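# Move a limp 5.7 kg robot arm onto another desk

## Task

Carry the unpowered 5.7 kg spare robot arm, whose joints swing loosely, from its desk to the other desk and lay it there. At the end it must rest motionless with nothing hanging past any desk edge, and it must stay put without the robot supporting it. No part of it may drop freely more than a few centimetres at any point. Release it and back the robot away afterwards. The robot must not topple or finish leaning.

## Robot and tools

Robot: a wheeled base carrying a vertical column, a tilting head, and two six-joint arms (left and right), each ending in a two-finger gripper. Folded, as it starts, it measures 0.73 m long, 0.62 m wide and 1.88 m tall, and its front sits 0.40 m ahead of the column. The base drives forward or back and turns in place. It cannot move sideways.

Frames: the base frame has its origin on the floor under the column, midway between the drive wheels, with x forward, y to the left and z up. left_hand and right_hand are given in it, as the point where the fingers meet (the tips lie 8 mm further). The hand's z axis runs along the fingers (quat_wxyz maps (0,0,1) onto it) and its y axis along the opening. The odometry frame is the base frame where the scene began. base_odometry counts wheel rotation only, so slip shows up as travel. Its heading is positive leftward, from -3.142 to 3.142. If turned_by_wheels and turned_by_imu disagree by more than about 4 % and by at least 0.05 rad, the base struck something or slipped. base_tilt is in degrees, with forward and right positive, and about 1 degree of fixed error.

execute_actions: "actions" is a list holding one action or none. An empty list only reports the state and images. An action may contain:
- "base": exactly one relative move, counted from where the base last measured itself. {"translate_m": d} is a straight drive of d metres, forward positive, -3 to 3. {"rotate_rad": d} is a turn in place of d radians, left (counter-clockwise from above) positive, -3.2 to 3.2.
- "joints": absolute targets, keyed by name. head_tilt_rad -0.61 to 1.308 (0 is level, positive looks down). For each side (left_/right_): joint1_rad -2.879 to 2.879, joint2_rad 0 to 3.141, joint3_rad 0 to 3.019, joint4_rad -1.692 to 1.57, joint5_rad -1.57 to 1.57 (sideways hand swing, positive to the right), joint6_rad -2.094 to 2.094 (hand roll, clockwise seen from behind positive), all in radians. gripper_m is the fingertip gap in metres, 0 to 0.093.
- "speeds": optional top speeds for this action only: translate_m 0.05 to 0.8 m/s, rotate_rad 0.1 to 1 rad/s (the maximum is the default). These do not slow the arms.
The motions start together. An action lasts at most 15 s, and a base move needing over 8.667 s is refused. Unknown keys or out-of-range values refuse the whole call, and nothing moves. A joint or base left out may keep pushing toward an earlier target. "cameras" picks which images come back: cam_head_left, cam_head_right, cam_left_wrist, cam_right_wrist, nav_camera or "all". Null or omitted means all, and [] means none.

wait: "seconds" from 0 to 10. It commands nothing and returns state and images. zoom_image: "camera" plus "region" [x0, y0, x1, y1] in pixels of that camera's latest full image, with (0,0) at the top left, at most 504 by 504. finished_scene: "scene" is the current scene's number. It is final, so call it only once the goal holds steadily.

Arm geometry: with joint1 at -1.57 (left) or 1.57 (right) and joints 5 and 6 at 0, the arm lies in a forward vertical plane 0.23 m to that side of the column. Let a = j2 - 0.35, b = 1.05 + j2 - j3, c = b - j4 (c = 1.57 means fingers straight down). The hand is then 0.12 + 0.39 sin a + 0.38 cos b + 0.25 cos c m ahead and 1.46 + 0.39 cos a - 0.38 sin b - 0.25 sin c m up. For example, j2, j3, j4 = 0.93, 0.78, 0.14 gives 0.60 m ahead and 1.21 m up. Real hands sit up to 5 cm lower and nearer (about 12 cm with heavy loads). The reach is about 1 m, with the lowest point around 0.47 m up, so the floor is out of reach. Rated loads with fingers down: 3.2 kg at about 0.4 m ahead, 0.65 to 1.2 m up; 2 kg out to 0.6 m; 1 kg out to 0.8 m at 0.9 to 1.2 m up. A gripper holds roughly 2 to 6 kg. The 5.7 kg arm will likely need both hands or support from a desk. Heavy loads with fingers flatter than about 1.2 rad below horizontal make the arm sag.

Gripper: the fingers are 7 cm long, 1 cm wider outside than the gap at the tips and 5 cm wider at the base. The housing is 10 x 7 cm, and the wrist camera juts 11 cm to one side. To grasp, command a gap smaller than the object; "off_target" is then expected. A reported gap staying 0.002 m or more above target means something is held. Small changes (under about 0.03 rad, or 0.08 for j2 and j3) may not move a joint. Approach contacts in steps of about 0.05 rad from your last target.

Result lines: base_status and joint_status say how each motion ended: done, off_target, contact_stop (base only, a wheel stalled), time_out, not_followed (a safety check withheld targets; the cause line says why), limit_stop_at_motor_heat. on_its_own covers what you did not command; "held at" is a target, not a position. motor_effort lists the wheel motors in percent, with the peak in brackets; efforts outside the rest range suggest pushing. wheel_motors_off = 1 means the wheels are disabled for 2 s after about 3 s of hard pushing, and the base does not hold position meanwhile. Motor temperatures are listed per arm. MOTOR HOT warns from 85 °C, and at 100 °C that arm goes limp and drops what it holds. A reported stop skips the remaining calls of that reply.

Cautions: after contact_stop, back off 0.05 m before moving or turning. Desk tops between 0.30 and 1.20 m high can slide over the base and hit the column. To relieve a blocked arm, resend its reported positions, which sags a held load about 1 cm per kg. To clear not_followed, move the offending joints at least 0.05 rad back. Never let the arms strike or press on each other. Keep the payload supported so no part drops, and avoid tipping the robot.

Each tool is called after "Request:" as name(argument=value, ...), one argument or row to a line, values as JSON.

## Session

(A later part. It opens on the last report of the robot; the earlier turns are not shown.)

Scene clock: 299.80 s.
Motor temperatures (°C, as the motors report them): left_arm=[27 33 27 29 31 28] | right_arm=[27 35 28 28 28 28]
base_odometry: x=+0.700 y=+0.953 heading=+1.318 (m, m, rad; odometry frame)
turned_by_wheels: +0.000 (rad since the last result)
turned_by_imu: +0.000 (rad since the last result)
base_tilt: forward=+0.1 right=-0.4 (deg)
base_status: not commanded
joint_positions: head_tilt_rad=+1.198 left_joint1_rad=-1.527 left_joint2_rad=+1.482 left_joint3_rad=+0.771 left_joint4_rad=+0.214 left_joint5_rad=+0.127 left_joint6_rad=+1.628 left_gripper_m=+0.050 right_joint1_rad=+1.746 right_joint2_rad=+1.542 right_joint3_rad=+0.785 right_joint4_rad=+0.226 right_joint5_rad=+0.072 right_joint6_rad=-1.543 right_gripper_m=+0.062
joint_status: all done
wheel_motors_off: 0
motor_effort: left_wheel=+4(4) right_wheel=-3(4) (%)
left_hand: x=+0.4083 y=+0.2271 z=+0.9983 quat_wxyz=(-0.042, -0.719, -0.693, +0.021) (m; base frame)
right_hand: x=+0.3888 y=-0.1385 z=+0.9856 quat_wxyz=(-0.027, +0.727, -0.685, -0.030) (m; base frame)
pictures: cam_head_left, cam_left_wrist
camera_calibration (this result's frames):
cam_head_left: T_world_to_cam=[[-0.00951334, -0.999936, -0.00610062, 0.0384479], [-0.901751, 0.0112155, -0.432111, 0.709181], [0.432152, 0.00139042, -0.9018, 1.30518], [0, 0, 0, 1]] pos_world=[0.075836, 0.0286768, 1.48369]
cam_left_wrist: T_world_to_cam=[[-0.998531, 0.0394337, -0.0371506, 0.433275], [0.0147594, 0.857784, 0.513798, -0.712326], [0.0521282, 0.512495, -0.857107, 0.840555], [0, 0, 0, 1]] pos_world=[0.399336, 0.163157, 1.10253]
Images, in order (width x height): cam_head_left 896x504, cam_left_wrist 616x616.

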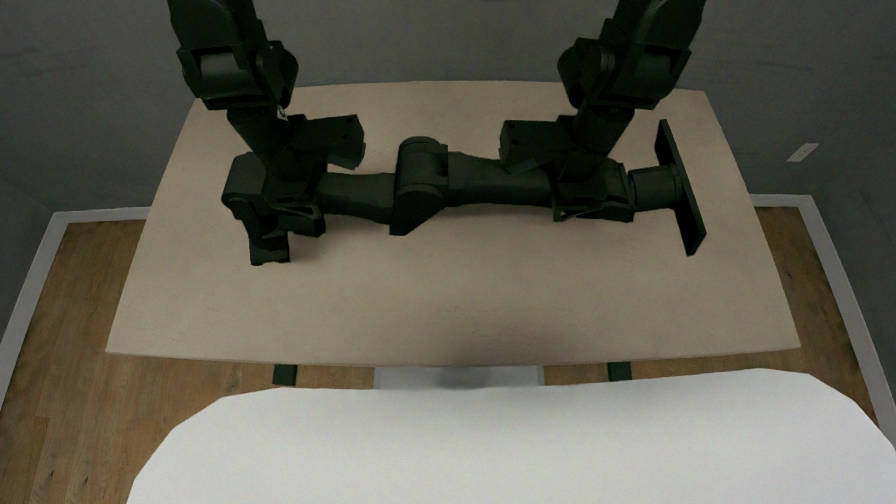

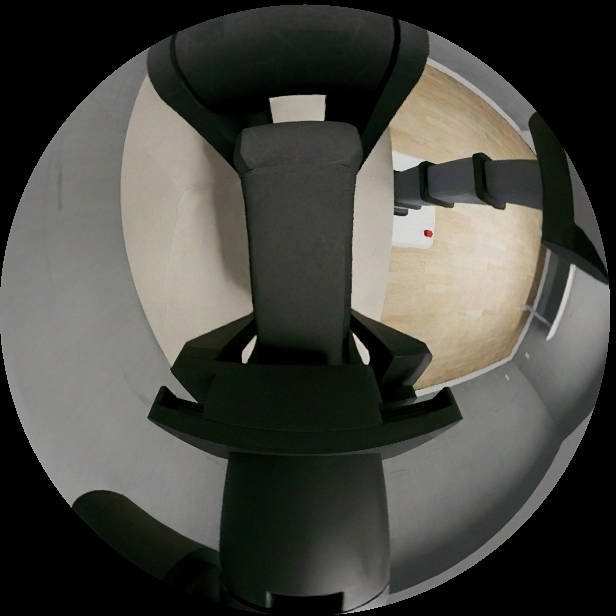

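Request:
execute_actions(
  actions=[
    {"joints":{"right_joint2_rad":1.52,"right_joint3_rad":0.81,"left_joint2_rad":1.45,"left_joint3_rad":0.79}},
  ],
  cameras=["cam_head_left"],
)

Request:
execute_actions(
  actions=[
    {"joints":{"right_joint2_rad":1.58,"right_joint3_rad":0.86,"left_joint2_rad":1.51,"left_joint3_rad":0.84}},
  ],
  cameras=["cam_head_left"],
)

Scene clock: 306.80 s.
Motor temperatures (°C, as the motors report them): left_arm=[27 34 27 29 31 28] | right_arm=[27 35 28 28 28 28]
base_odometry: x=+0.700 y=+0.953 heading=+1.318 (m, m, rad; odometry frame)
turned_by_wheels: +0.000 (rad since the last result)
turned_by_imu: +0.000 (rad since the last result)
base_tilt: forward=+0.2 right=-0.5 (deg)
base_status: not commanded
joint_positions: head_tilt_rad=+1.198 left_joint1_rad=-1.527 left_joint2_rad=+1.543 left_joint3_rad=+0.822 left_joint4_rad=+0.214 left_joint5_rad=+0.126 left_joint6_rad=+1.629 left_gripper_m=+0.050 right_joint1_rad=+1.742 right_joint2_rad=+1.602 right_joint3_rad=+0.836 right_joint4_rad=+0.226 right_joint5_rad=+0.070 right_joint6_rad=-1.542 right_gripper_m=+0.062
joint_status: all done
wheel_motors_off: 0
motor_effort: left_wheel=+4(4) right_wheel=-3(4) (%)
left_hand: x=+0.4112 y=+0.2281 z=+0.9772 quat_wxyz=(-0.038, -0.720, -0.693, +0.024) (m; base frame)
right_hand: x=+0.3911 y=-0.1374 z=+0.9648 quat_wxyz=(-0.022, +0.727, -0.686, -0.032) (m; base frame)
pictures: cam_head_left
camera_calibration (this result's frames):
cam_head_left: T_world_to_cam=[[-0.00951334, -0.999936, -0.00610062, 0.0384479], [-0.901751, 0.0112155, -0.432111, 0.709181], [0.432152, 0.00139042, -0.9018, 1.30518], [0, 0, 0, 1]] pos_world=[0.075836, 0.0286768, 1.48369]
Images, in order (width x height): cam_head_left 896x504.

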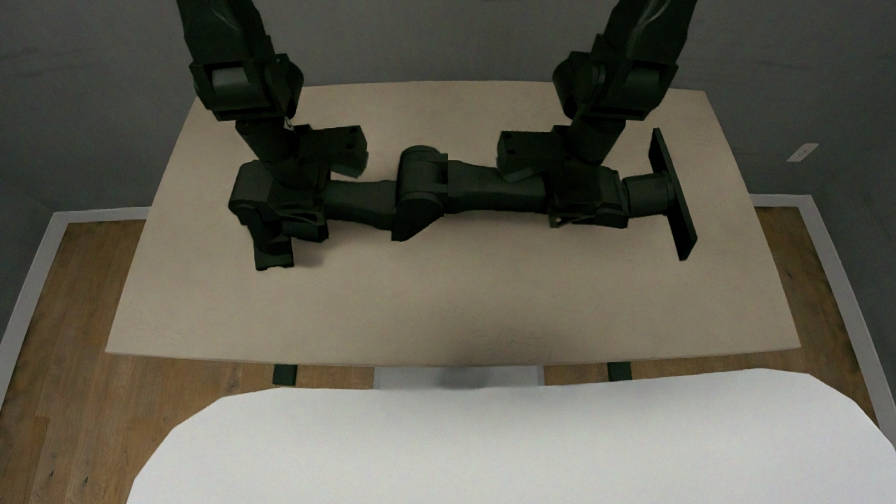

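Scene clock: 307.73 s.
Motor temperatures (°C, as the motors report them): left_arm=[27 34 27 29 31 28] | right_arm=[27 35 28 28 28 28]
base_odometry: x=+0.700 y=+0.953 heading=+1.318 (m, m, rad; odometry frame)
turned_by_wheels: +0.000 (rad since the last result)
turned_by_imu: +0.000 (rad since the last result)
base_tilt: forward=+0.1 right=-0.4 (deg)
base_status: not commanded
joint_positions: head_tilt_rad=+1.198 left_joint1_rad=-1.527 left_joint2_rad=+1.604 left_joint3_rad=+0.874 left_joint4_rad=+0.214 left_joint5_rad=+0.125 left_joint6_rad=+1.631 left_gripper_m=+0.050 right_joint1_rad=+1.738 right_joint2_rad=+1.661 right_joint3_rad=+0.887 right_joint4_rad=+0.226 right_joint5_rad=+0.070 right_joint6_rad=-1.541 right_gripper_m=+0.062
joint_status: all done
wheel_motors_off: 0
motor_effort: left_wheel=+3(4) right_wheel=-3(4) (%)
left_hand: x=+0.4136 y=+0.2292 z=+0.9559 quat_wxyz=(-0.035, -0.720, -0.692, +0.027) (m; base frame)
right_hand: x=+0.3926 y=-0.1366 z=+0.9437 quat_wxyz=(-0.018, +0.726, -0.686, -0.034) (m; base frame)
pictures: cam_head_left
camera_calibration (this result's frames):
cam_head_left: T_world_to_cam=[[-0.00951334, -0.999936, -0.00610062, 0.0384479], [-0.901751, 0.0112155, -0.432111, 0.709181], [0.432152, 0.00139042, -0.9018, 1.30518], [0, 0, 0, 1]] pos_world=[0.075836, 0.0286768, 1.48369]
Images, in order (width x height): cam_head_left 896x504.

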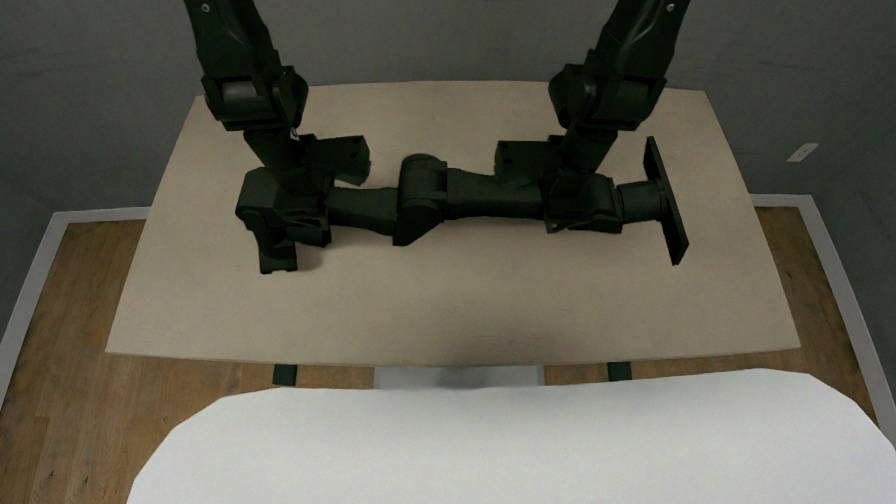

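Request:
execute_actions(
  actions=[
    {"joints":{"right_joint2_rad":1.63,"right_joint3_rad":0.91,"left_joint2_rad":1.56,"left_joint3_rad":0.89}},
  ],
  cameras=["cam_head_left"],
)

Request:
zoom_image(
  camera="cam_head_left",
  region=[190, 140, 390, 300],
)

Scene clock: 313.30 s.
Motor temperatures (°C, as the motors report them): left_arm=[27 34 27 29 31 28] | right_arm=[27 35 28 28 28 28]
base_odometry: x=+0.700 y=+0.953 heading=+1.318 (m, m, rad; odometry frame)
turned_by_wheels: +0.000 (rad since the last result)
turned_by_imu: +0.000 (rad since the last result)
base_tilt: forward=+0.1 right=-0.4 (deg)
base_status: not commanded
joint_positions: head_tilt_rad=+1.198 left_joint1_rad=-1.527 left_joint2_rad=+1.654 left_joint3_rad=+0.923 left_joint4_rad=+0.214 left_joint5_rad=+0.124 left_joint6_rad=+1.634 left_gripper_m=+0.050 right_joint1_rad=+1.734 right_joint2_rad=+1.711 right_joint3_rad=+0.936 right_joint4_rad=+0.226 right_joint5_rad=+0.069 right_joint6_rad=-1.540 right_gripper_m=+0.062
joint_status: all done
wheel_motors_off: 0
motor_effort: left_wheel=+3(4) right_wheel=-3(3) (%)
left_hand: x=+0.4181 y=+0.2302 z=+0.9374 quat_wxyz=(-0.034, -0.721, -0.692, +0.027) (m; base frame)
right_hand: x=+0.3959 y=-0.1356 z=+0.9250 quat_wxyz=(-0.017, +0.725, -0.687, -0.033) (m; base frame)
pictures: cam_head_left
camera_calibration (this result's frames):
cam_head_left: T_world_to_cam=[[-0.00951334, -0.999936, -0.00610062, 0.0384479], [-0.901751, 0.0112155, -0.432111, 0.70918], [0.432152, 0.00139042, -0.9018, 1.30518], [0, 0, 0, 1]] pos_world=[0.075836, 0.0286768, 1.48369]
Images, in order (width x height): cam_head_left 896x504.

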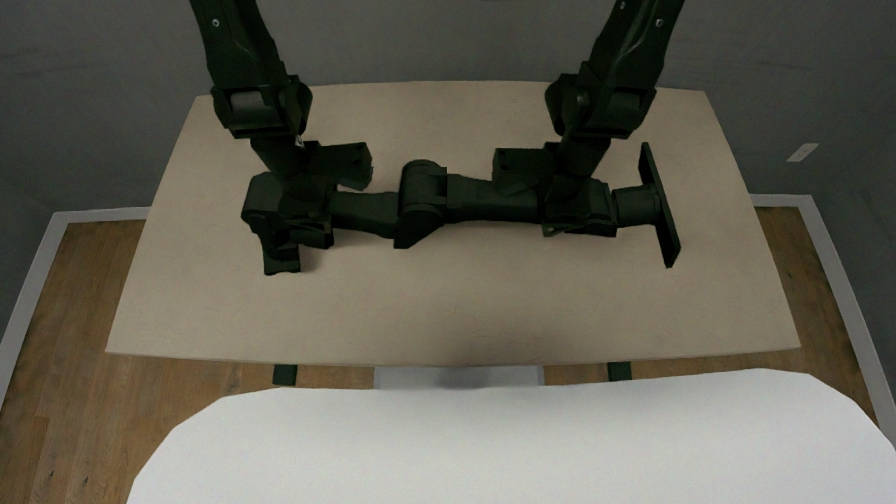

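Region (190, 140, 390, 300) of cam_head_left's 896x504 image, scaled by 2.520, with more detail than that image has; it fills the top 403 rows of this view, and the rest is white.

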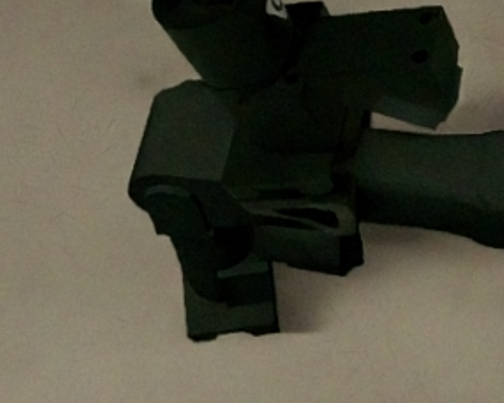

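Request:
execute_actions(
  actions=[
    {"joints":{"right_joint2_rad":1.68,"right_joint3_rad":0.96,"left_joint2_rad":1.61,"left_joint3_rad":0.94}},
  ],
  cameras=["cam_head_left"],
)

Request:
zoom_image(
  camera="cam_head_left",
  region=[190, 140, 390, 300],
)

Scene clock: 316.40 s.
Motor temperatures (°C, as the motors report them): left_arm=[27 34 27 29 31 28] | right_arm=[27 35 28 28 28 28]
base_odometry: x=+0.700 y=+0.953 heading=+1.318 (m, m, rad; odometry frame)
turned_by_wheels: +0.000 (rad since the last result)
turned_by_imu: +0.000 (rad since the last result)
base_tilt: forward=+0.1 right=-0.3 (deg)
base_status: not commanded
joint_positions: head_tilt_rad=+1.198 left_joint1_rad=-1.527 left_joint2_rad=+1.665 left_joint3_rad=+0.953 left_joint4_rad=+0.214 left_joint5_rad=+0.114 left_joint6_rad=+1.636 left_gripper_m=+0.050 right_joint1_rad=+1.730 right_joint2_rad=+1.756 right_joint3_rad=+0.989 right_joint4_rad=+0.232 right_joint5_rad=+0.057 right_joint6_rad=-1.534 right_gripper_m=+0.062
joint_status: all done
wheel_motors_off: 0
motor_effort: left_wheel=+2(4) right_wheel=-2(3) (%)
left_hand: x=+0.4307 y=+0.2324 z=+0.9318 quat_wxyz=(-0.036, -0.722, -0.691, +0.017) (m; base frame)
right_hand: x=+0.4052 y=-0.1328 z=+0.9071 quat_wxyz=(-0.024, +0.722, -0.691, -0.032) (m; base frame)
pictures: cam_head_left
camera_calibration (this result's frames):
cam_head_left: T_world_to_cam=[[-0.00951334, -0.999936, -0.00610061, 0.0384479], [-0.901751, 0.0112155, -0.432111, 0.70918], [0.432151, 0.00139042, -0.9018, 1.30518], [0, 0, 0, 1]] pos_world=[0.075836, 0.0286768, 1.48369]
Images, in order (width x height): cam_head_left 896x504.

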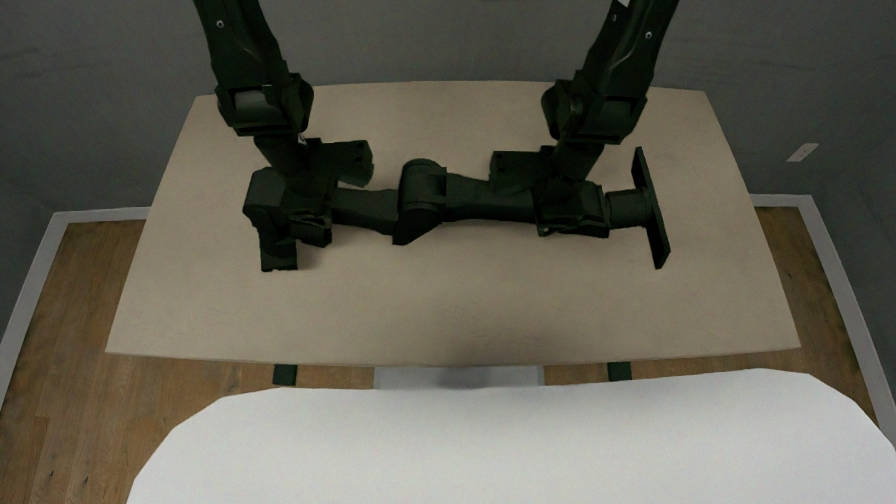

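Region (190, 140, 390, 300) of cam_head_left's 896x504 image, scaled by 2.520, with more detail than that image has; it fills the top 403 rows of this view, and the rest is white.

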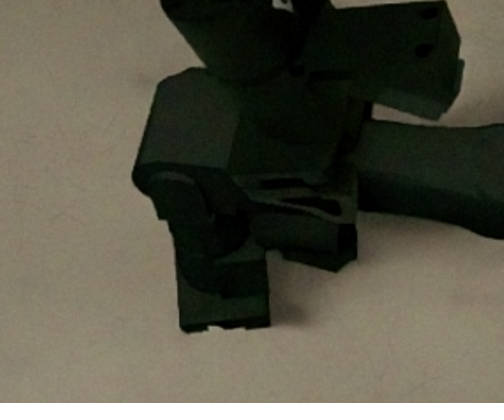

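Request:
execute_actions(
  actions=[
    {"joints":{"right_joint1_rad":1.63,"right_joint5_rad":0.0,"right_joint6_rad":-1.57,"left_joint1_rad":-1.6,"left_joint5_rad":0.02,"left_joint6_rad":1.62}},
  ],
  cameras=["cam_head_left"],
)

Request:
zoom_image(
  camera="cam_head_left",
  region=[190, 140, 390, 300],
)

Scene clock: 320.80 s.
Motor temperatures (°C, as the motors report them): left_arm=[27 34 27 29 30 28] | right_arm=[27 35 28 28 29 28]
base_odometry: x=+0.700 y=+0.953 heading=+1.318 (m, m, rad; odometry frame)
turned_by_wheels: +0.000 (rad since the last result)
turned_by_imu: +0.000 (rad since the last result)
base_tilt: forward=+0.0 right=-0.3 (deg)
base_status: not commanded
joint_positions: head_tilt_rad=+1.198 left_joint1_rad=-1.626 left_joint2_rad=+1.687 left_joint3_rad=+0.966 left_joint4_rad=+0.214 left_joint5_rad=+0.036 left_joint6_rad=+1.589 left_gripper_m=+0.050 right_joint1_rad=+1.634 right_joint2_rad=+1.764 right_joint3_rad=+0.987 right_joint4_rad=+0.232 right_joint5_rad=-0.022 right_joint6_rad=-1.579 right_gripper_m=+0.062
joint_status: all done
wheel_motors_off: 0
motor_effort: left_wheel=+2(4) right_wheel=-2(4) (%)
left_hand: x=+0.4272 y=+0.1835 z=+0.9248 quat_wxyz=(-0.036, -0.722, -0.690, +0.024) (m; base frame)
right_hand: x=+0.4025 y=-0.1812 z=+0.9006 quat_wxyz=(-0.019, +0.721, -0.692, -0.034) (m; base frame)
pictures: cam_head_left
camera_calibration (this result's frames):
cam_head_left: T_world_to_cam=[[-0.00951334, -0.999936, -0.00610062, 0.0384479], [-0.901751, 0.0112155, -0.432111, 0.709181], [0.432152, 0.00139042, -0.9018, 1.30518], [0, 0, 0, 1]] pos_world=[0.075836, 0.0286768, 1.48369]
Images, in order (width x height): cam_head_left 896x504.

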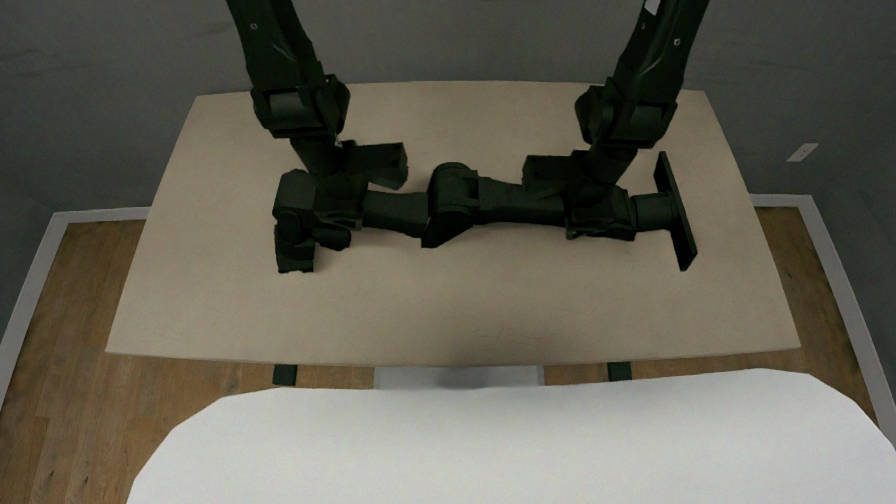

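Region (190, 140, 390, 300) of cam_head_left's 896x504 image, scaled by 2.520, with more detail than that image has; it fills the top 403 rows of this view, and the rest is white.

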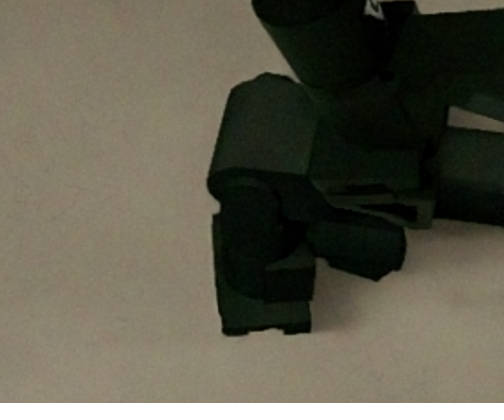

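Request:
execute_actions(
  actions=[
    {"joints":{"right_joint1_rad":1.57,"right_joint5_rad":-0.05,"right_joint6_rad":-1.6,"left_joint1_rad":-1.66,"left_joint5_rad":-0.03,"left_joint6_rad":1.59,"left_joint2_rad":1.65,"left_joint3_rad":0.98,"right_joint2_rad":1.7,"right_joint3_rad":0.99}},
  ],
  cameras=["cam_head_left"],
)

Request:
zoom_image(
  camera="cam_head_left",
  region=[220, 140, 420, 300],
)

Scene clock: 325.83 s.
Motor temperatures (°C, as the motors report them): left_arm=[27 34 27 29 30 28] | right_arm=[27 36 28 28 29 28]
base_odometry: x=+0.700 y=+0.953 heading=+1.318 (m, m, rad; odometry frame)
turned_by_wheels: +0.000 (rad since the last result)
turned_by_imu: +0.000 (rad since the last result)
base_tilt: forward=+0.2 right=-0.4 (deg)
base_status: not commanded
joint_positions: head_tilt_rad=+1.198 left_joint1_rad=-1.672 left_joint2_rad=+1.715 left_joint3_rad=+1.006 left_joint4_rad=+0.214 left_joint5_rad=-0.009 left_joint6_rad=+1.569 left_gripper_m=+0.050 right_joint1_rad=+1.585 right_joint2_rad=+1.782 right_joint3_rad=+1.013 right_joint4_rad=+0.232 right_joint5_rad=-0.066 right_joint6_rad=-1.603 right_gripper_m=+0.062
joint_status: all done
wheel_motors_off: 0
motor_effort: left_wheel=+3(4) right_wheel=-2(3) (%)
left_hand: x=+0.4352 y=+0.1603 z=+0.9148 quat_wxyz=(-0.038, -0.723, -0.689, +0.018) (m; base frame)
right_hand: x=+0.4093 y=-0.2048 z=+0.8922 quat_wxyz=(-0.024, +0.720, -0.693, -0.032) (m; base frame)
pictures: cam_head_left
camera_calibration (this result's frames):
cam_head_left: T_world_to_cam=[[-0.00951334, -0.999936, -0.00610062, 0.0384479], [-0.901751, 0.0112155, -0.432111, 0.709181], [0.432152, 0.00139042, -0.9018, 1.30518], [0, 0, 0, 1]] pos_world=[0.075836, 0.0286768, 1.48369]
Images, in order (width x height): cam_head_left 896x504.

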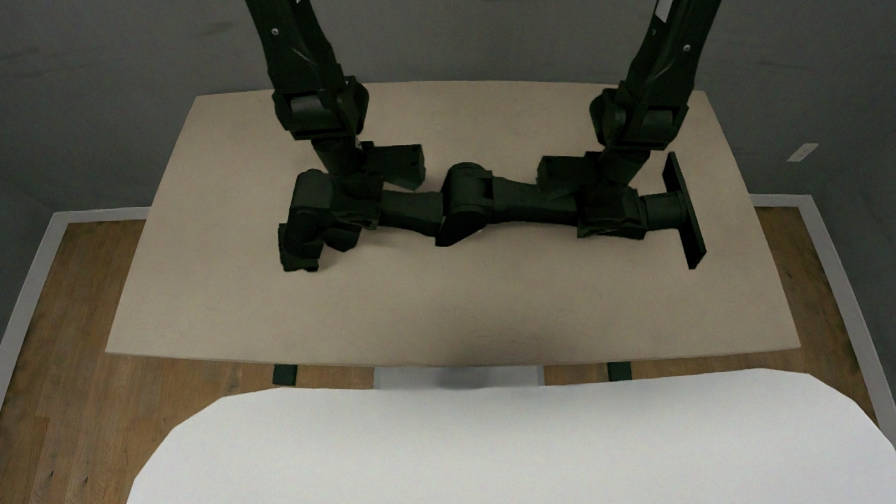

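Region (220, 140, 420, 300) of cam_head_left's 896x504 image, scaled by 2.520, with more detail than that image has; it fills the top 403 rows of this view, and the rest is white.

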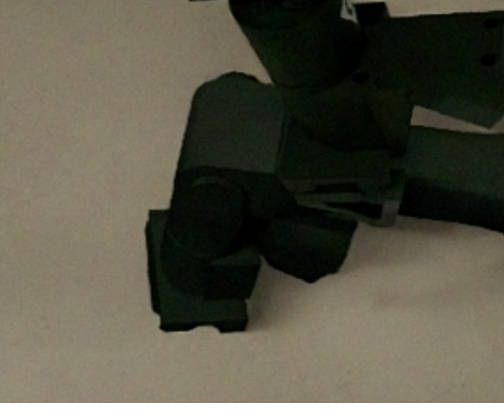

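Request:
execute_actions(
  actions=[
    {"joints":{"right_joint1_rad":1.53,"right_joint5_rad":-0.08,"left_joint1_rad":-1.7,"left_joint5_rad":-0.06,"left_joint2_rad":1.71,"left_joint3_rad":1.04,"right_joint2_rad":1.75,"right_joint3_rad":1.04}},
  ],
  cameras=["cam_head_left"],
)

Request:
execute_actions(
  actions=[
    {"joints":{"left_joint2_rad":1.77,"left_joint3_rad":1.1,"right_joint2_rad":1.8,"right_joint3_rad":1.09}},
  ],
  cameras=["cam_head_left"],
)

Scene clock: 331.07 s.
Motor temperatures (°C, as the motors report them): left_arm=[27 34 27 29 30 28] | right_arm=[27 36 28 28 29 28]
base_odometry: x=+0.700 y=+0.953 heading=+1.318 (m, m, rad; odometry frame)
turned_by_wheels: +0.000 (rad since the last result)
turned_by_imu: +0.000 (rad since the last result)
base_tilt: forward=+0.1 right=-0.3 (deg)
base_status: not commanded
joint_positions: head_tilt_rad=+1.198 left_joint1_rad=-1.706 left_joint2_rad=+1.773 left_joint3_rad=+1.069 left_joint4_rad=+0.214 left_joint5_rad=-0.041 left_joint6_rad=+1.562 left_gripper_m=+0.050 right_joint1_rad=+1.548 right_joint2_rad=+1.837 right_joint3_rad=+1.068 right_joint4_rad=+0.233 right_joint5_rad=-0.097 right_joint6_rad=-1.612 right_gripper_m=+0.062
joint_status: all done
wheel_motors_off: 0
motor_effort: left_wheel=+2(4) right_wheel=-3(3) (%)
left_hand: x=+0.4418 y=+0.1411 z=+0.8947 quat_wxyz=(-0.039, -0.726, -0.686, +0.015) (m; base frame)
right_hand: x=+0.4120 y=-0.2240 z=+0.8713 quat_wxyz=(-0.024, +0.717, -0.696, -0.031) (m; base frame)
pictures: cam_head_left
camera_calibration (this result's frames):
cam_head_left: T_world_to_cam=[[-0.00951334, -0.999936, -0.00610062, 0.0384479], [-0.901751, 0.0112155, -0.432111, 0.709181], [0.432152, 0.00139042, -0.9018, 1.30518], [0, 0, 0, 1]] pos_world=[0.075836, 0.0286768, 1.48369]
Images, in order (width x height): cam_head_left 896x504.

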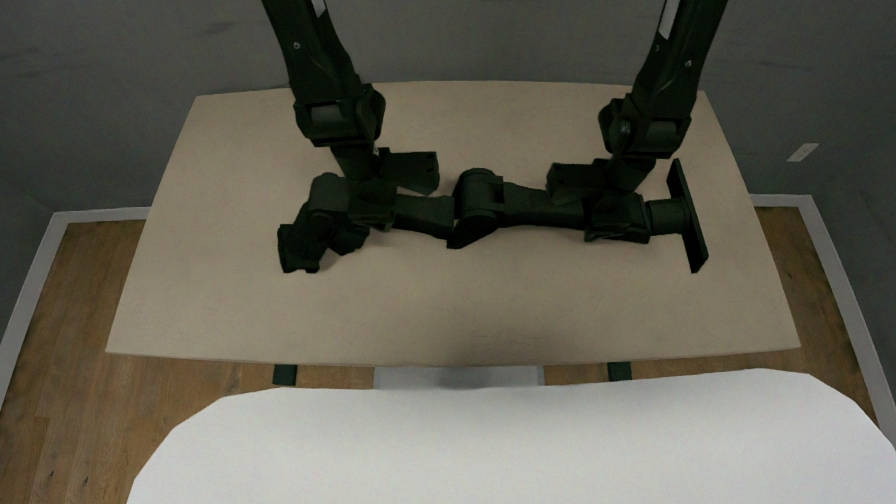

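Scene clock: 331.83 s.
Motor temperatures (°C, as the motors report them): left_arm=[27 34 27 29 30 28] | right_arm=[27 36 28 28 29 28]
base_odometry: x=+0.700 y=+0.953 heading=+1.318 (m, m, rad; odometry frame)
turned_by_wheels: +0.000 (rad since the last result)
turned_by_imu: +0.000 (rad since the last result)
base_tilt: forward=+0.1 right=-0.3 (deg)
base_status: not commanded
joint_positions: head_tilt_rad=+1.198 left_joint1_rad=-1.705 left_joint2_rad=+1.834 left_joint3_rad=+1.129 left_joint4_rad=+0.214 left_joint5_rad=-0.042 left_joint6_rad=+1.568 left_gripper_m=+0.050 right_joint1_rad=+1.546 right_joint2_rad=+1.887 right_joint3_rad=+1.116 right_joint4_rad=+0.233 right_joint5_rad=-0.092 right_joint6_rad=-1.610 right_gripper_m=+0.062
joint_status: all done
wheel_motors_off: 0
motor_effort: left_wheel=+2(3) right_wheel=-3(3) (%)
left_hand: x=+0.4439 y=+0.1385 z=+0.8715 quat_wxyz=(-0.039, -0.728, -0.684, +0.015) (m; base frame)
right_hand: x=+0.4116 y=-0.2265 z=+0.8521 quat_wxyz=(-0.021, +0.716, -0.697, -0.029) (m; base frame)
pictures: cam_head_left
camera_calibration (this result's frames):
cam_head_left: T_world_to_cam=[[-0.00951334, -0.999936, -0.00610062, 0.0384479], [-0.901751, 0.0112155, -0.432111, 0.709181], [0.432152, 0.00139042, -0.9018, 1.30518], [0, 0, 0, 1]] pos_world=[0.075836, 0.0286768, 1.48369]
Images, in order (width x height): cam_head_left 896x504.

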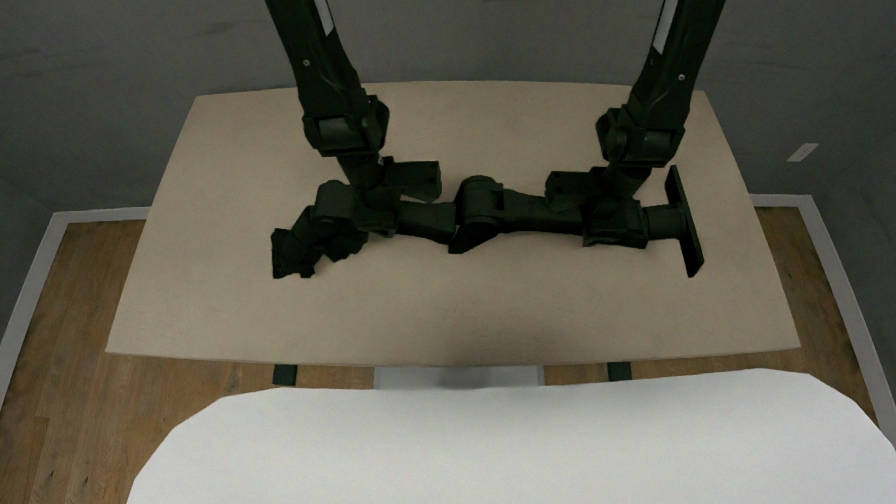

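Request:
execute_actions(
  actions=[
    {"joints":{"left_joint2_rad":1.84,"left_joint3_rad":1.16,"right_joint2_rad":1.87,"right_joint3_rad":1.15,"right_joint4_rad":0.25}},
  ],
  cameras=["cam_head_left"],
)

Request:
execute_actions(
  actions=[
    {"joints":{"left_joint2_rad":1.91,"left_joint3_rad":1.22,"right_joint2_rad":1.94,"right_joint3_rad":1.21}},
  ],
  cameras=["cam_head_left"],
)

Request:
execute_actions(
  actions=[
    {"joints":{"left_joint2_rad":1.97,"left_joint3_rad":1.28,"right_joint2_rad":2.01,"right_joint3_rad":1.27,"right_joint4_rad":0.27}},
  ],
  cameras=["cam_head_left"],
)

Scene clock: 336.50 s.
Motor temperatures (°C, as the motors report them): left_arm=[27 34 27 29 30 28] | right_arm=[27 36 28 28 29 28]
base_odometry: x=+0.700 y=+0.953 heading=+1.318 (m, m, rad; odometry frame)
turned_by_wheels: +0.000 (rad since the last result)
turned_by_imu: +0.000 (rad since the last result)
base_tilt: forward=+0.2 right=-0.4 (deg)
base_status: not commanded
joint_positions: head_tilt_rad=+1.198 left_joint1_rad=-1.707 left_joint2_rad=+1.858 left_joint3_rad=+1.165 left_joint4_rad=+0.214 left_joint5_rad=-0.055 left_joint6_rad=+1.575 left_gripper_m=+0.050 right_joint1_rad=+1.546 right_joint2_rad=+1.954 right_joint3_rad=+1.184 right_joint4_rad=+0.248 right_joint5_rad=-0.101 right_joint6_rad=-1.596 right_gripper_m=+0.062
joint_status: all done
wheel_motors_off: 0
motor_effort: left_wheel=+2(3) right_wheel=-2(3) (%)
left_hand: x=+0.4517 y=+0.1384 z=+0.8615 quat_wxyz=(-0.039, -0.730, -0.682, +0.006) (m; base frame)
right_hand: x=+0.4159 y=-0.2256 z=+0.8264 quat_wxyz=(-0.029, +0.711, -0.702, -0.027) (m; base frame)
pictures: cam_head_left
camera_calibration (this result's frames):
cam_head_left: T_world_to_cam=[[-0.00951334, -0.999936, -0.00610062, 0.0384479], [-0.901751, 0.0112155, -0.432111, 0.709181], [0.432152, 0.00139042, -0.9018, 1.30518], [0, 0, 0, 1]] pos_world=[0.075836, 0.0286768, 1.48369]
Images, in order (width x height): cam_head_left 896x504.

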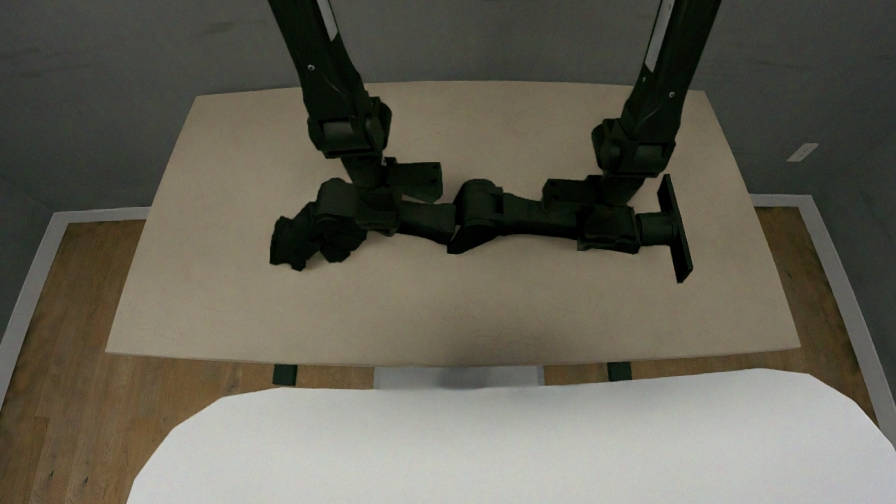

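Scene clock: 337.77 s.
Motor temperatures (°C, as the motors report them): left_arm=[27 34 27 29 30 28] | right_arm=[27 36 28 28 29 28]
base_odometry: x=+0.700 y=+0.953 heading=+1.318 (m, m, rad; odometry frame)
turned_by_wheels: +0.000 (rad since the last result)
turned_by_imu: +0.000 (rad since the last result)
base_tilt: forward=+0.1 right=-0.3 (deg)
base_status: not commanded
joint_positions: head_tilt_rad=+1.198 left_joint1_rad=-1.712 left_joint2_rad=+1.965 left_joint3_rad=+1.252 left_joint4_rad=+0.213 left_joint5_rad=-0.042 left_joint6_rad=+1.578 left_gripper_m=+0.050 right_joint1_rad=+1.539 right_joint2_rad=+2.044 right_joint3_rad=+1.250 right_joint4_rad=+0.249 right_joint5_rad=-0.075 right_joint6_rad=-1.593 right_gripper_m=+0.062
joint_status: all done
wheel_motors_off: 0
motor_effort: left_wheel=+1(3) right_wheel=-2(3) (%)
left_hand: x=+0.4389 y=+0.1280 z=+0.8225 quat_wxyz=(-0.038, -0.733, -0.679, +0.020) (m; base frame)
right_hand: x=+0.3980 y=-0.2360 z=+0.7941 quat_wxyz=(-0.010, +0.709, -0.705, -0.024) (m; base frame)
pictures: cam_head_left
camera_calibration (this result's frames):
cam_head_left: T_world_to_cam=[[-0.00951334, -0.999936, -0.00610061, 0.0384478], [-0.901751, 0.0112155, -0.43211, 0.70918], [0.432151, 0.00139042, -0.9018, 1.30518], [0, 0, 0, 1]] pos_world=[0.075836, 0.0286768, 1.48369]
Images, in order (width x height): cam_head_left 896x504.

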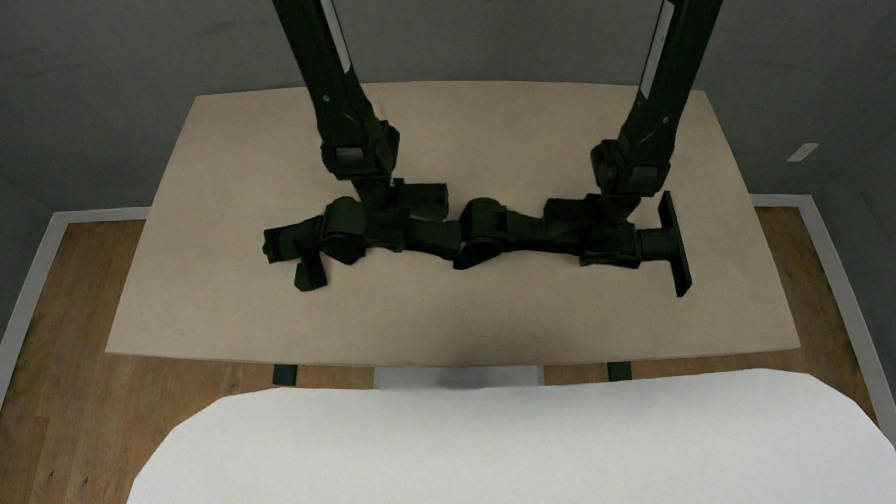

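Scene clock: 338.60 s.
Motor temperatures (°C, as the motors report them): left_arm=[27 34 27 29 30 28] | right_arm=[27 36 28 28 29 28]
base_odometry: x=+0.700 y=+0.953 heading=+1.318 (m, m, rad; odometry frame)
turned_by_wheels: +0.000 (rad since the last result)
turned_by_imu: +0.000 (rad since the last result)
base_tilt: forward=+0.1 right=-0.4 (deg)
base_status: not commanded
joint_positions: head_tilt_rad=+1.198 left_joint1_rad=-1.713 left_joint2_rad=+1.986 left_joint3_rad=+1.275 left_joint4_rad=+0.213 left_joint5_rad=-0.050 left_joint6_rad=+1.580 left_gripper_m=+0.050 right_joint1_rad=+1.538 right_joint2_rad=+2.099 right_joint3_rad=+1.304 right_joint4_rad=+0.257 right_joint5_rad=-0.086 right_joint6_rad=-1.586 right_gripper_m=+0.062
joint_status: all done
wheel_motors_off: 0
motor_effort: left_wheel=+2(2) right_wheel=-2(3) (%)
left_hand: x=+0.4396 y=+0.1278 z=+0.8142 quat_wxyz=(-0.036, -0.734, -0.678, +0.016) (m; base frame)
right_hand: x=+0.3965 y=-0.2353 z=+0.7734 quat_wxyz=(-0.016, +0.706, -0.707, -0.025) (m; base frame)
pictures: cam_head_left
camera_calibration (this result's frames):
cam_head_left: T_world_to_cam=[[-0.00951334, -0.999936, -0.00610061, 0.0384478], [-0.901751, 0.0112155, -0.43211, 0.70918], [0.432151, 0.00139042, -0.9018, 1.30518], [0, 0, 0, 1]] pos_world=[0.075836, 0.0286768, 1.48369]
Images, in order (width x height): cam_head_left 896x504.

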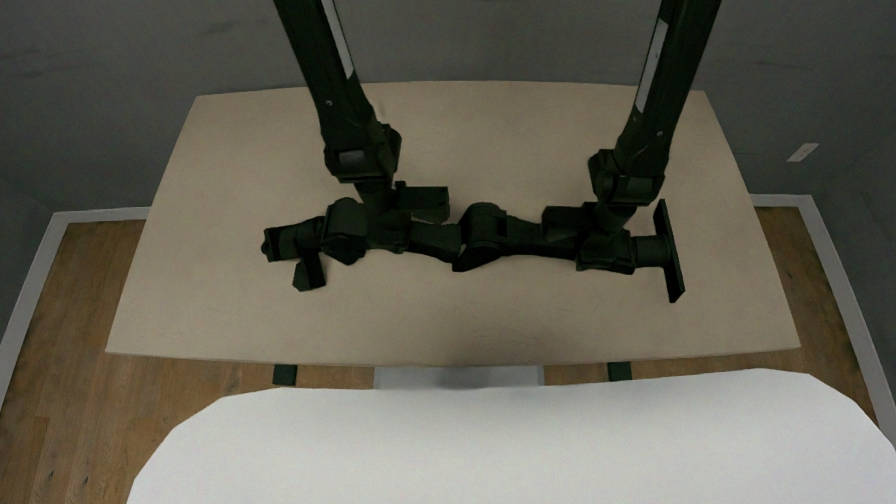

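Request:
execute_actions(
  actions=[
    {"joints":{"left_joint2_rad":2.0,"left_joint3_rad":1.31,"right_joint2_rad":2.08,"right_joint3_rad":1.33}},
  ],
  cameras=["cam_head_left"],
)

Request:
execute_actions(
  actions=[
    {"joints":{"left_joint2_rad":2.04,"left_joint3_rad":1.35,"right_joint2_rad":2.15,"right_joint3_rad":1.39}},
  ],
  cameras=["cam_head_left"],
)

Scene clock: 341.93 s.
Motor temperatures (°C, as the motors report them): left_arm=[27 34 27 29 30 28] | right_arm=[27 36 28 28 29 28]
base_odometry: x=+0.700 y=+0.953 heading=+1.318 (m, m, rad; odometry frame)
turned_by_wheels: +0.000 (rad since the last result)
turned_by_imu: +0.000 (rad since the last result)
base_tilt: forward=+0.1 right=-0.5 (deg)
base_status: not commanded
joint_positions: head_tilt_rad=+1.198 left_joint1_rad=-1.713 left_joint2_rad=+1.997 left_joint3_rad=+1.286 left_joint4_rad=+0.211 left_joint5_rad=-0.058 left_joint6_rad=+1.581 left_gripper_m=+0.050 right_joint1_rad=+1.540 right_joint2_rad=+2.160 right_joint3_rad=+1.366 right_joint4_rad=+0.262 right_joint5_rad=-0.108 right_joint6_rad=-1.578 right_gripper_m=+0.062
joint_status: all done
wheel_motors_off: 0
motor_effort: left_wheel=+3(3) right_wheel=-1(3) (%)
left_hand: x=+0.4389 y=+0.1284 z=+0.8102 quat_wxyz=(-0.033, -0.734, -0.678, +0.014) (m; base frame)
right_hand: x=+0.3930 y=-0.2306 z=+0.7504 quat_wxyz=(-0.026, +0.704, -0.709, -0.031) (m; base frame)
pictures: cam_head_left
camera_calibration (this result's frames):
cam_head_left: T_world_to_cam=[[-0.00951334, -0.999936, -0.00610061, 0.0384478], [-0.901751, 0.0112155, -0.43211, 0.70918], [0.432151, 0.00139042, -0.9018, 1.30518], [0, 0, 0, 1]] pos_world=[0.075836, 0.0286768, 1.48369]
Images, in order (width x height): cam_head_left 896x504.

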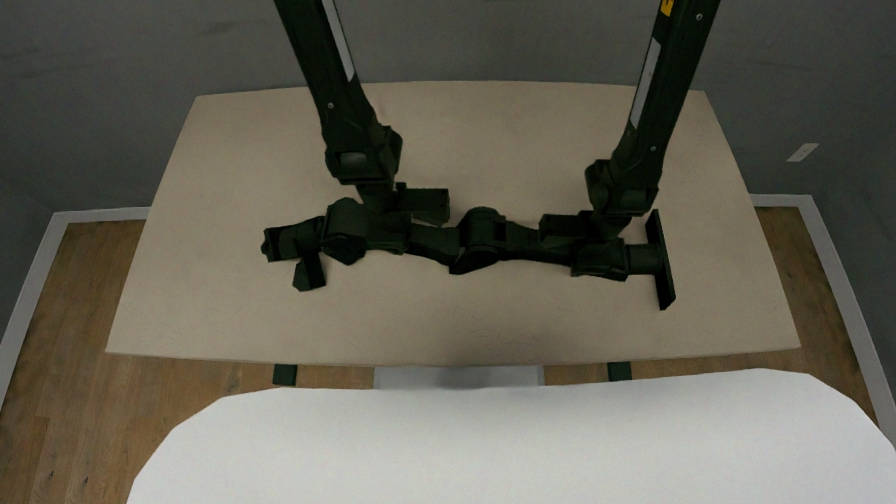

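Scene clock: 342.57 s.
Motor temperatures (°C, as the motors report them): left_arm=[27 34 27 29 30 28] | right_arm=[27 36 28 28 29 28]
base_odometry: x=+0.700 y=+0.953 heading=+1.318 (m, m, rad; odometry frame)
turned_by_wheels: +0.000 (rad since the last result)
turned_by_imu: +0.000 (rad since the last result)
base_tilt: forward=+0.2 right=-0.3 (deg)
base_status: not commanded
joint_positions: head_tilt_rad=+1.198 left_joint1_rad=-1.715 left_joint2_rad=+2.015 left_joint3_rad=+1.306 left_joint4_rad=+0.208 left_joint5_rad=-0.065 left_joint6_rad=+1.575 left_gripper_m=+0.050 right_joint1_rad=+1.545 right_joint2_rad=+2.192 right_joint3_rad=+1.405 right_joint4_rad=+0.262 right_joint5_rad=-0.082 right_joint6_rad=-1.581 right_gripper_m=+0.062
joint_status: all done
wheel_motors_off: 0
motor_effort: left_wheel=+4(4) right_wheel=-2(2) (%)
left_hand: x=+0.4385 y=+0.1280 z=+0.8030 quat_wxyz=(-0.030, -0.732, -0.680, +0.012) (m; base frame)
right_hand: x=+0.3942 y=-0.2316 z=+0.7374 quat_wxyz=(-0.021, +0.706, -0.708, -0.021) (m; base frame)
pictures: cam_head_left
camera_calibration (this result's frames):
cam_head_left: T_world_to_cam=[[-0.00951334, -0.999936, -0.00610061, 0.0384478], [-0.901751, 0.0112155, -0.43211, 0.70918], [0.432151, 0.00139042, -0.9018, 1.30518], [0, 0, 0, 1]] pos_world=[0.075836, 0.0286768, 1.48369]
Images, in order (width x height): cam_head_left 896x504.

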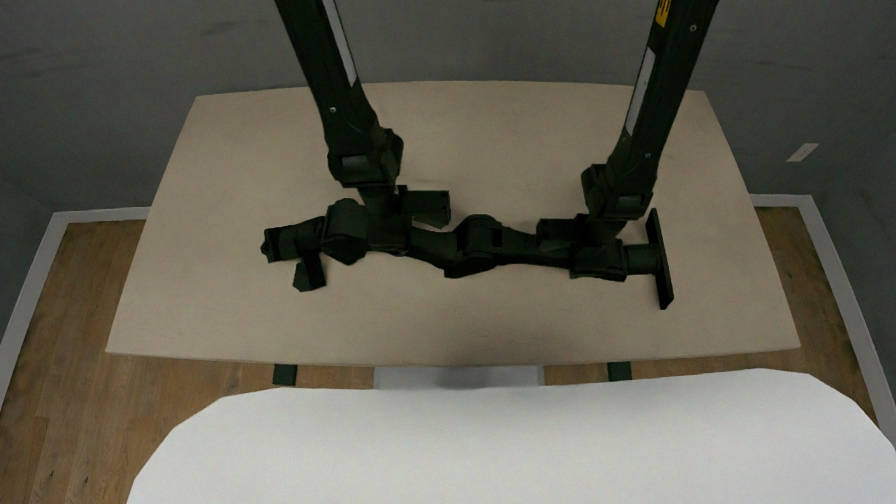

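Request:
execute_actions(
  actions=[
    {"joints":{"left_joint2_rad":2.02,"left_joint3_rad":1.31,"right_joint2_rad":2.2,"right_joint3_rad":1.43}},
  ],
  cameras=["cam_head_left"],
)

Request:
execute_actions(
  actions=[
    {"joints":{"left_gripper_m":0.056,"right_gripper_m":0.067}},
  ],
  cameras=["cam_head_left","cam_left_wrist"],
)

Scene clock: 346.37 s.
Motor temperatures (°C, as the motors report them): left_arm=[27 33 27 29 30 28] | right_arm=[27 36 28 28 29 28]
base_odometry: x=+0.700 y=+0.953 heading=+1.318 (m, m, rad; odometry frame)
turned_by_wheels: +0.000 (rad since the last result)
turned_by_imu: +0.000 (rad since the last result)
base_tilt: forward=+0.1 right=-0.4 (deg)
base_status: not commanded
joint_positions: head_tilt_rad=+1.198 left_joint1_rad=-1.715 left_joint2_rad=+2.016 left_joint3_rad=+1.305 left_joint4_rad=+0.208 left_joint5_rad=-0.063 left_joint6_rad=+1.575 left_gripper_m=+0.049 right_joint1_rad=+1.546 right_joint2_rad=+2.198 right_joint3_rad=+1.412 right_joint4_rad=+0.262 right_joint5_rad=-0.077 right_joint6_rad=-1.581 right_gripper_m=+0.062
joint_status: all done
wheel_motors_off: 0
motor_effort: left_wheel=+4(4) right_wheel=-1(2) (%)
left_hand: x=+0.4373 y=+0.1276 z=+0.8028 quat_wxyz=(-0.030, -0.732, -0.680, +0.014) (m; base frame)
right_hand: x=+0.3943 y=-0.2312 z=+0.7352 quat_wxyz=(-0.020, +0.706, -0.708, -0.020) (m; base frame)
pictures: cam_head_left
camera_calibration (this result's frames):
cam_head_left: T_world_to_cam=[[-0.00951334, -0.999936, -0.00610061, 0.0384478], [-0.901751, 0.0112155, -0.43211, 0.70918], [0.432151, 0.00139042, -0.9018, 1.30518], [0, 0, 0, 1]] pos_world=[0.075836, 0.0286768, 1.48369]
Images, in order (width x height): cam_head_left 896x504.

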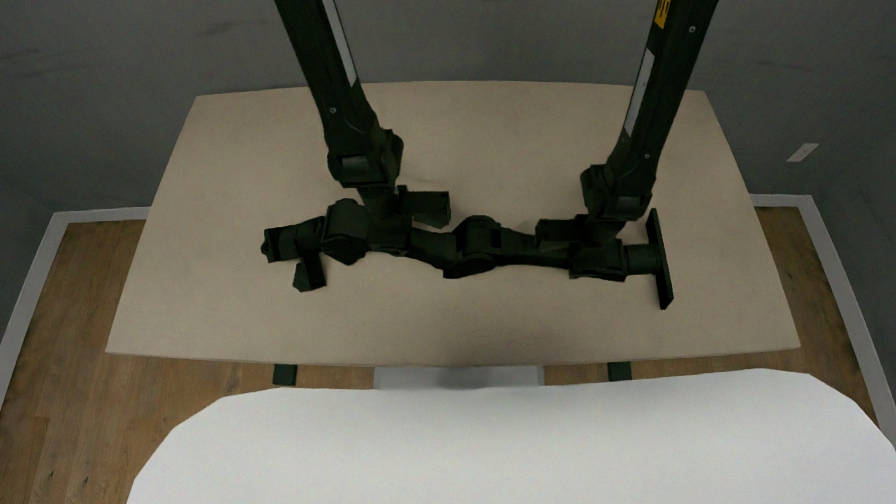

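Scene clock: 347.07 s.
Motor temperatures (°C, as the motors report them): left_arm=[27 33 27 29 30 28] | right_arm=[27 36 28 28 29 28]
base_odometry: x=+0.700 y=+0.953 heading=+1.318 (m, m, rad; odometry frame)
turned_by_wheels: +0.000 (rad since the last result)
turned_by_imu: +0.000 (rad since the last result)
base_tilt: forward=+0.1 right=-0.4 (deg)
base_status: not commanded
joint_positions: head_tilt_rad=+1.198 left_joint1_rad=-1.713 left_joint2_rad=+2.016 left_joint3_rad=+1.305 left_joint4_rad=+0.208 left_joint5_rad=-0.061 left_joint6_rad=+1.582 left_gripper_m=+0.056 right_joint1_rad=+1.544 right_joint2_rad=+2.199 right_joint3_rad=+1.415 right_joint4_rad=+0.262 right_joint5_rad=-0.083 right_joint6_rad=-1.586 right_gripper_m=+0.067
joint_status: all done
wheel_motors_off: 0
motor_effort: left_wheel=+3(3) right_wheel=-2(1) (%)
left_hand: x=+0.4376 y=+0.1282 z=+0.8027 quat_wxyz=(-0.031, -0.735, -0.678, +0.014) (m; base frame)
right_hand: x=+0.3957 y=-0.2321 z=+0.7348 quat_wxyz=(-0.022, +0.708, -0.706, -0.020) (m; base frame)
pictures: cam_head_left, cam_left_wrist
camera_calibration (this result's frames):
cam_head_left: T_world_to_cam=[[-0.00951334, -0.999936, -0.00610061, 0.0384478], [-0.901751, 0.0112155, -0.43211, 0.70918], [0.432151, 0.00139042, -0.9018, 1.30518], [0, 0, 0, 1]] pos_world=[0.075836, 0.0286768, 1.48369]
cam_left_wrist: T_world_to_cam=[[-0.996077, 0.0828073, -0.0311871, 0.447737], [0.0532678, 0.842589, 0.535916, -0.560086], [0.0706557, 0.532153, -0.843695, 0.700725], [0, 0, 0, 1]] pos_world=[0.426305, 0.0619542, 0.90532]
Images, in order (width x height): cam_head_left 896x504, cam_left_wrist 616x616.

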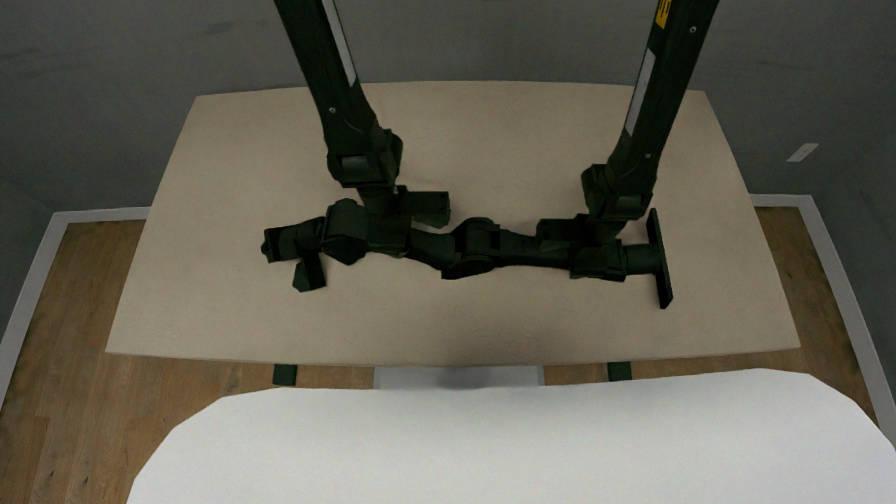

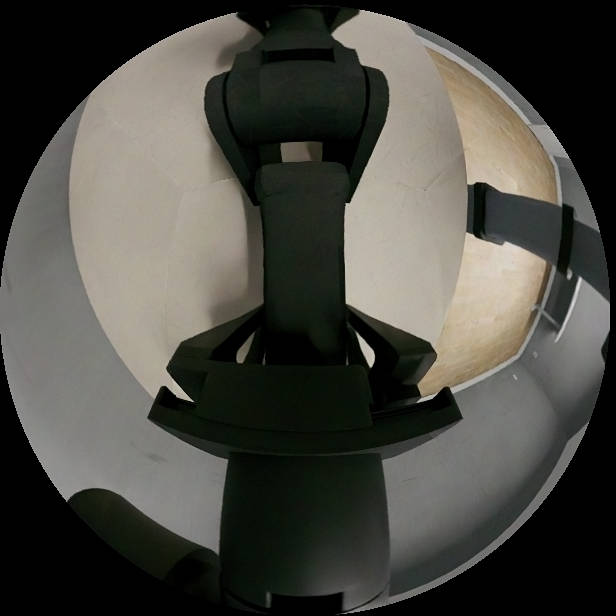

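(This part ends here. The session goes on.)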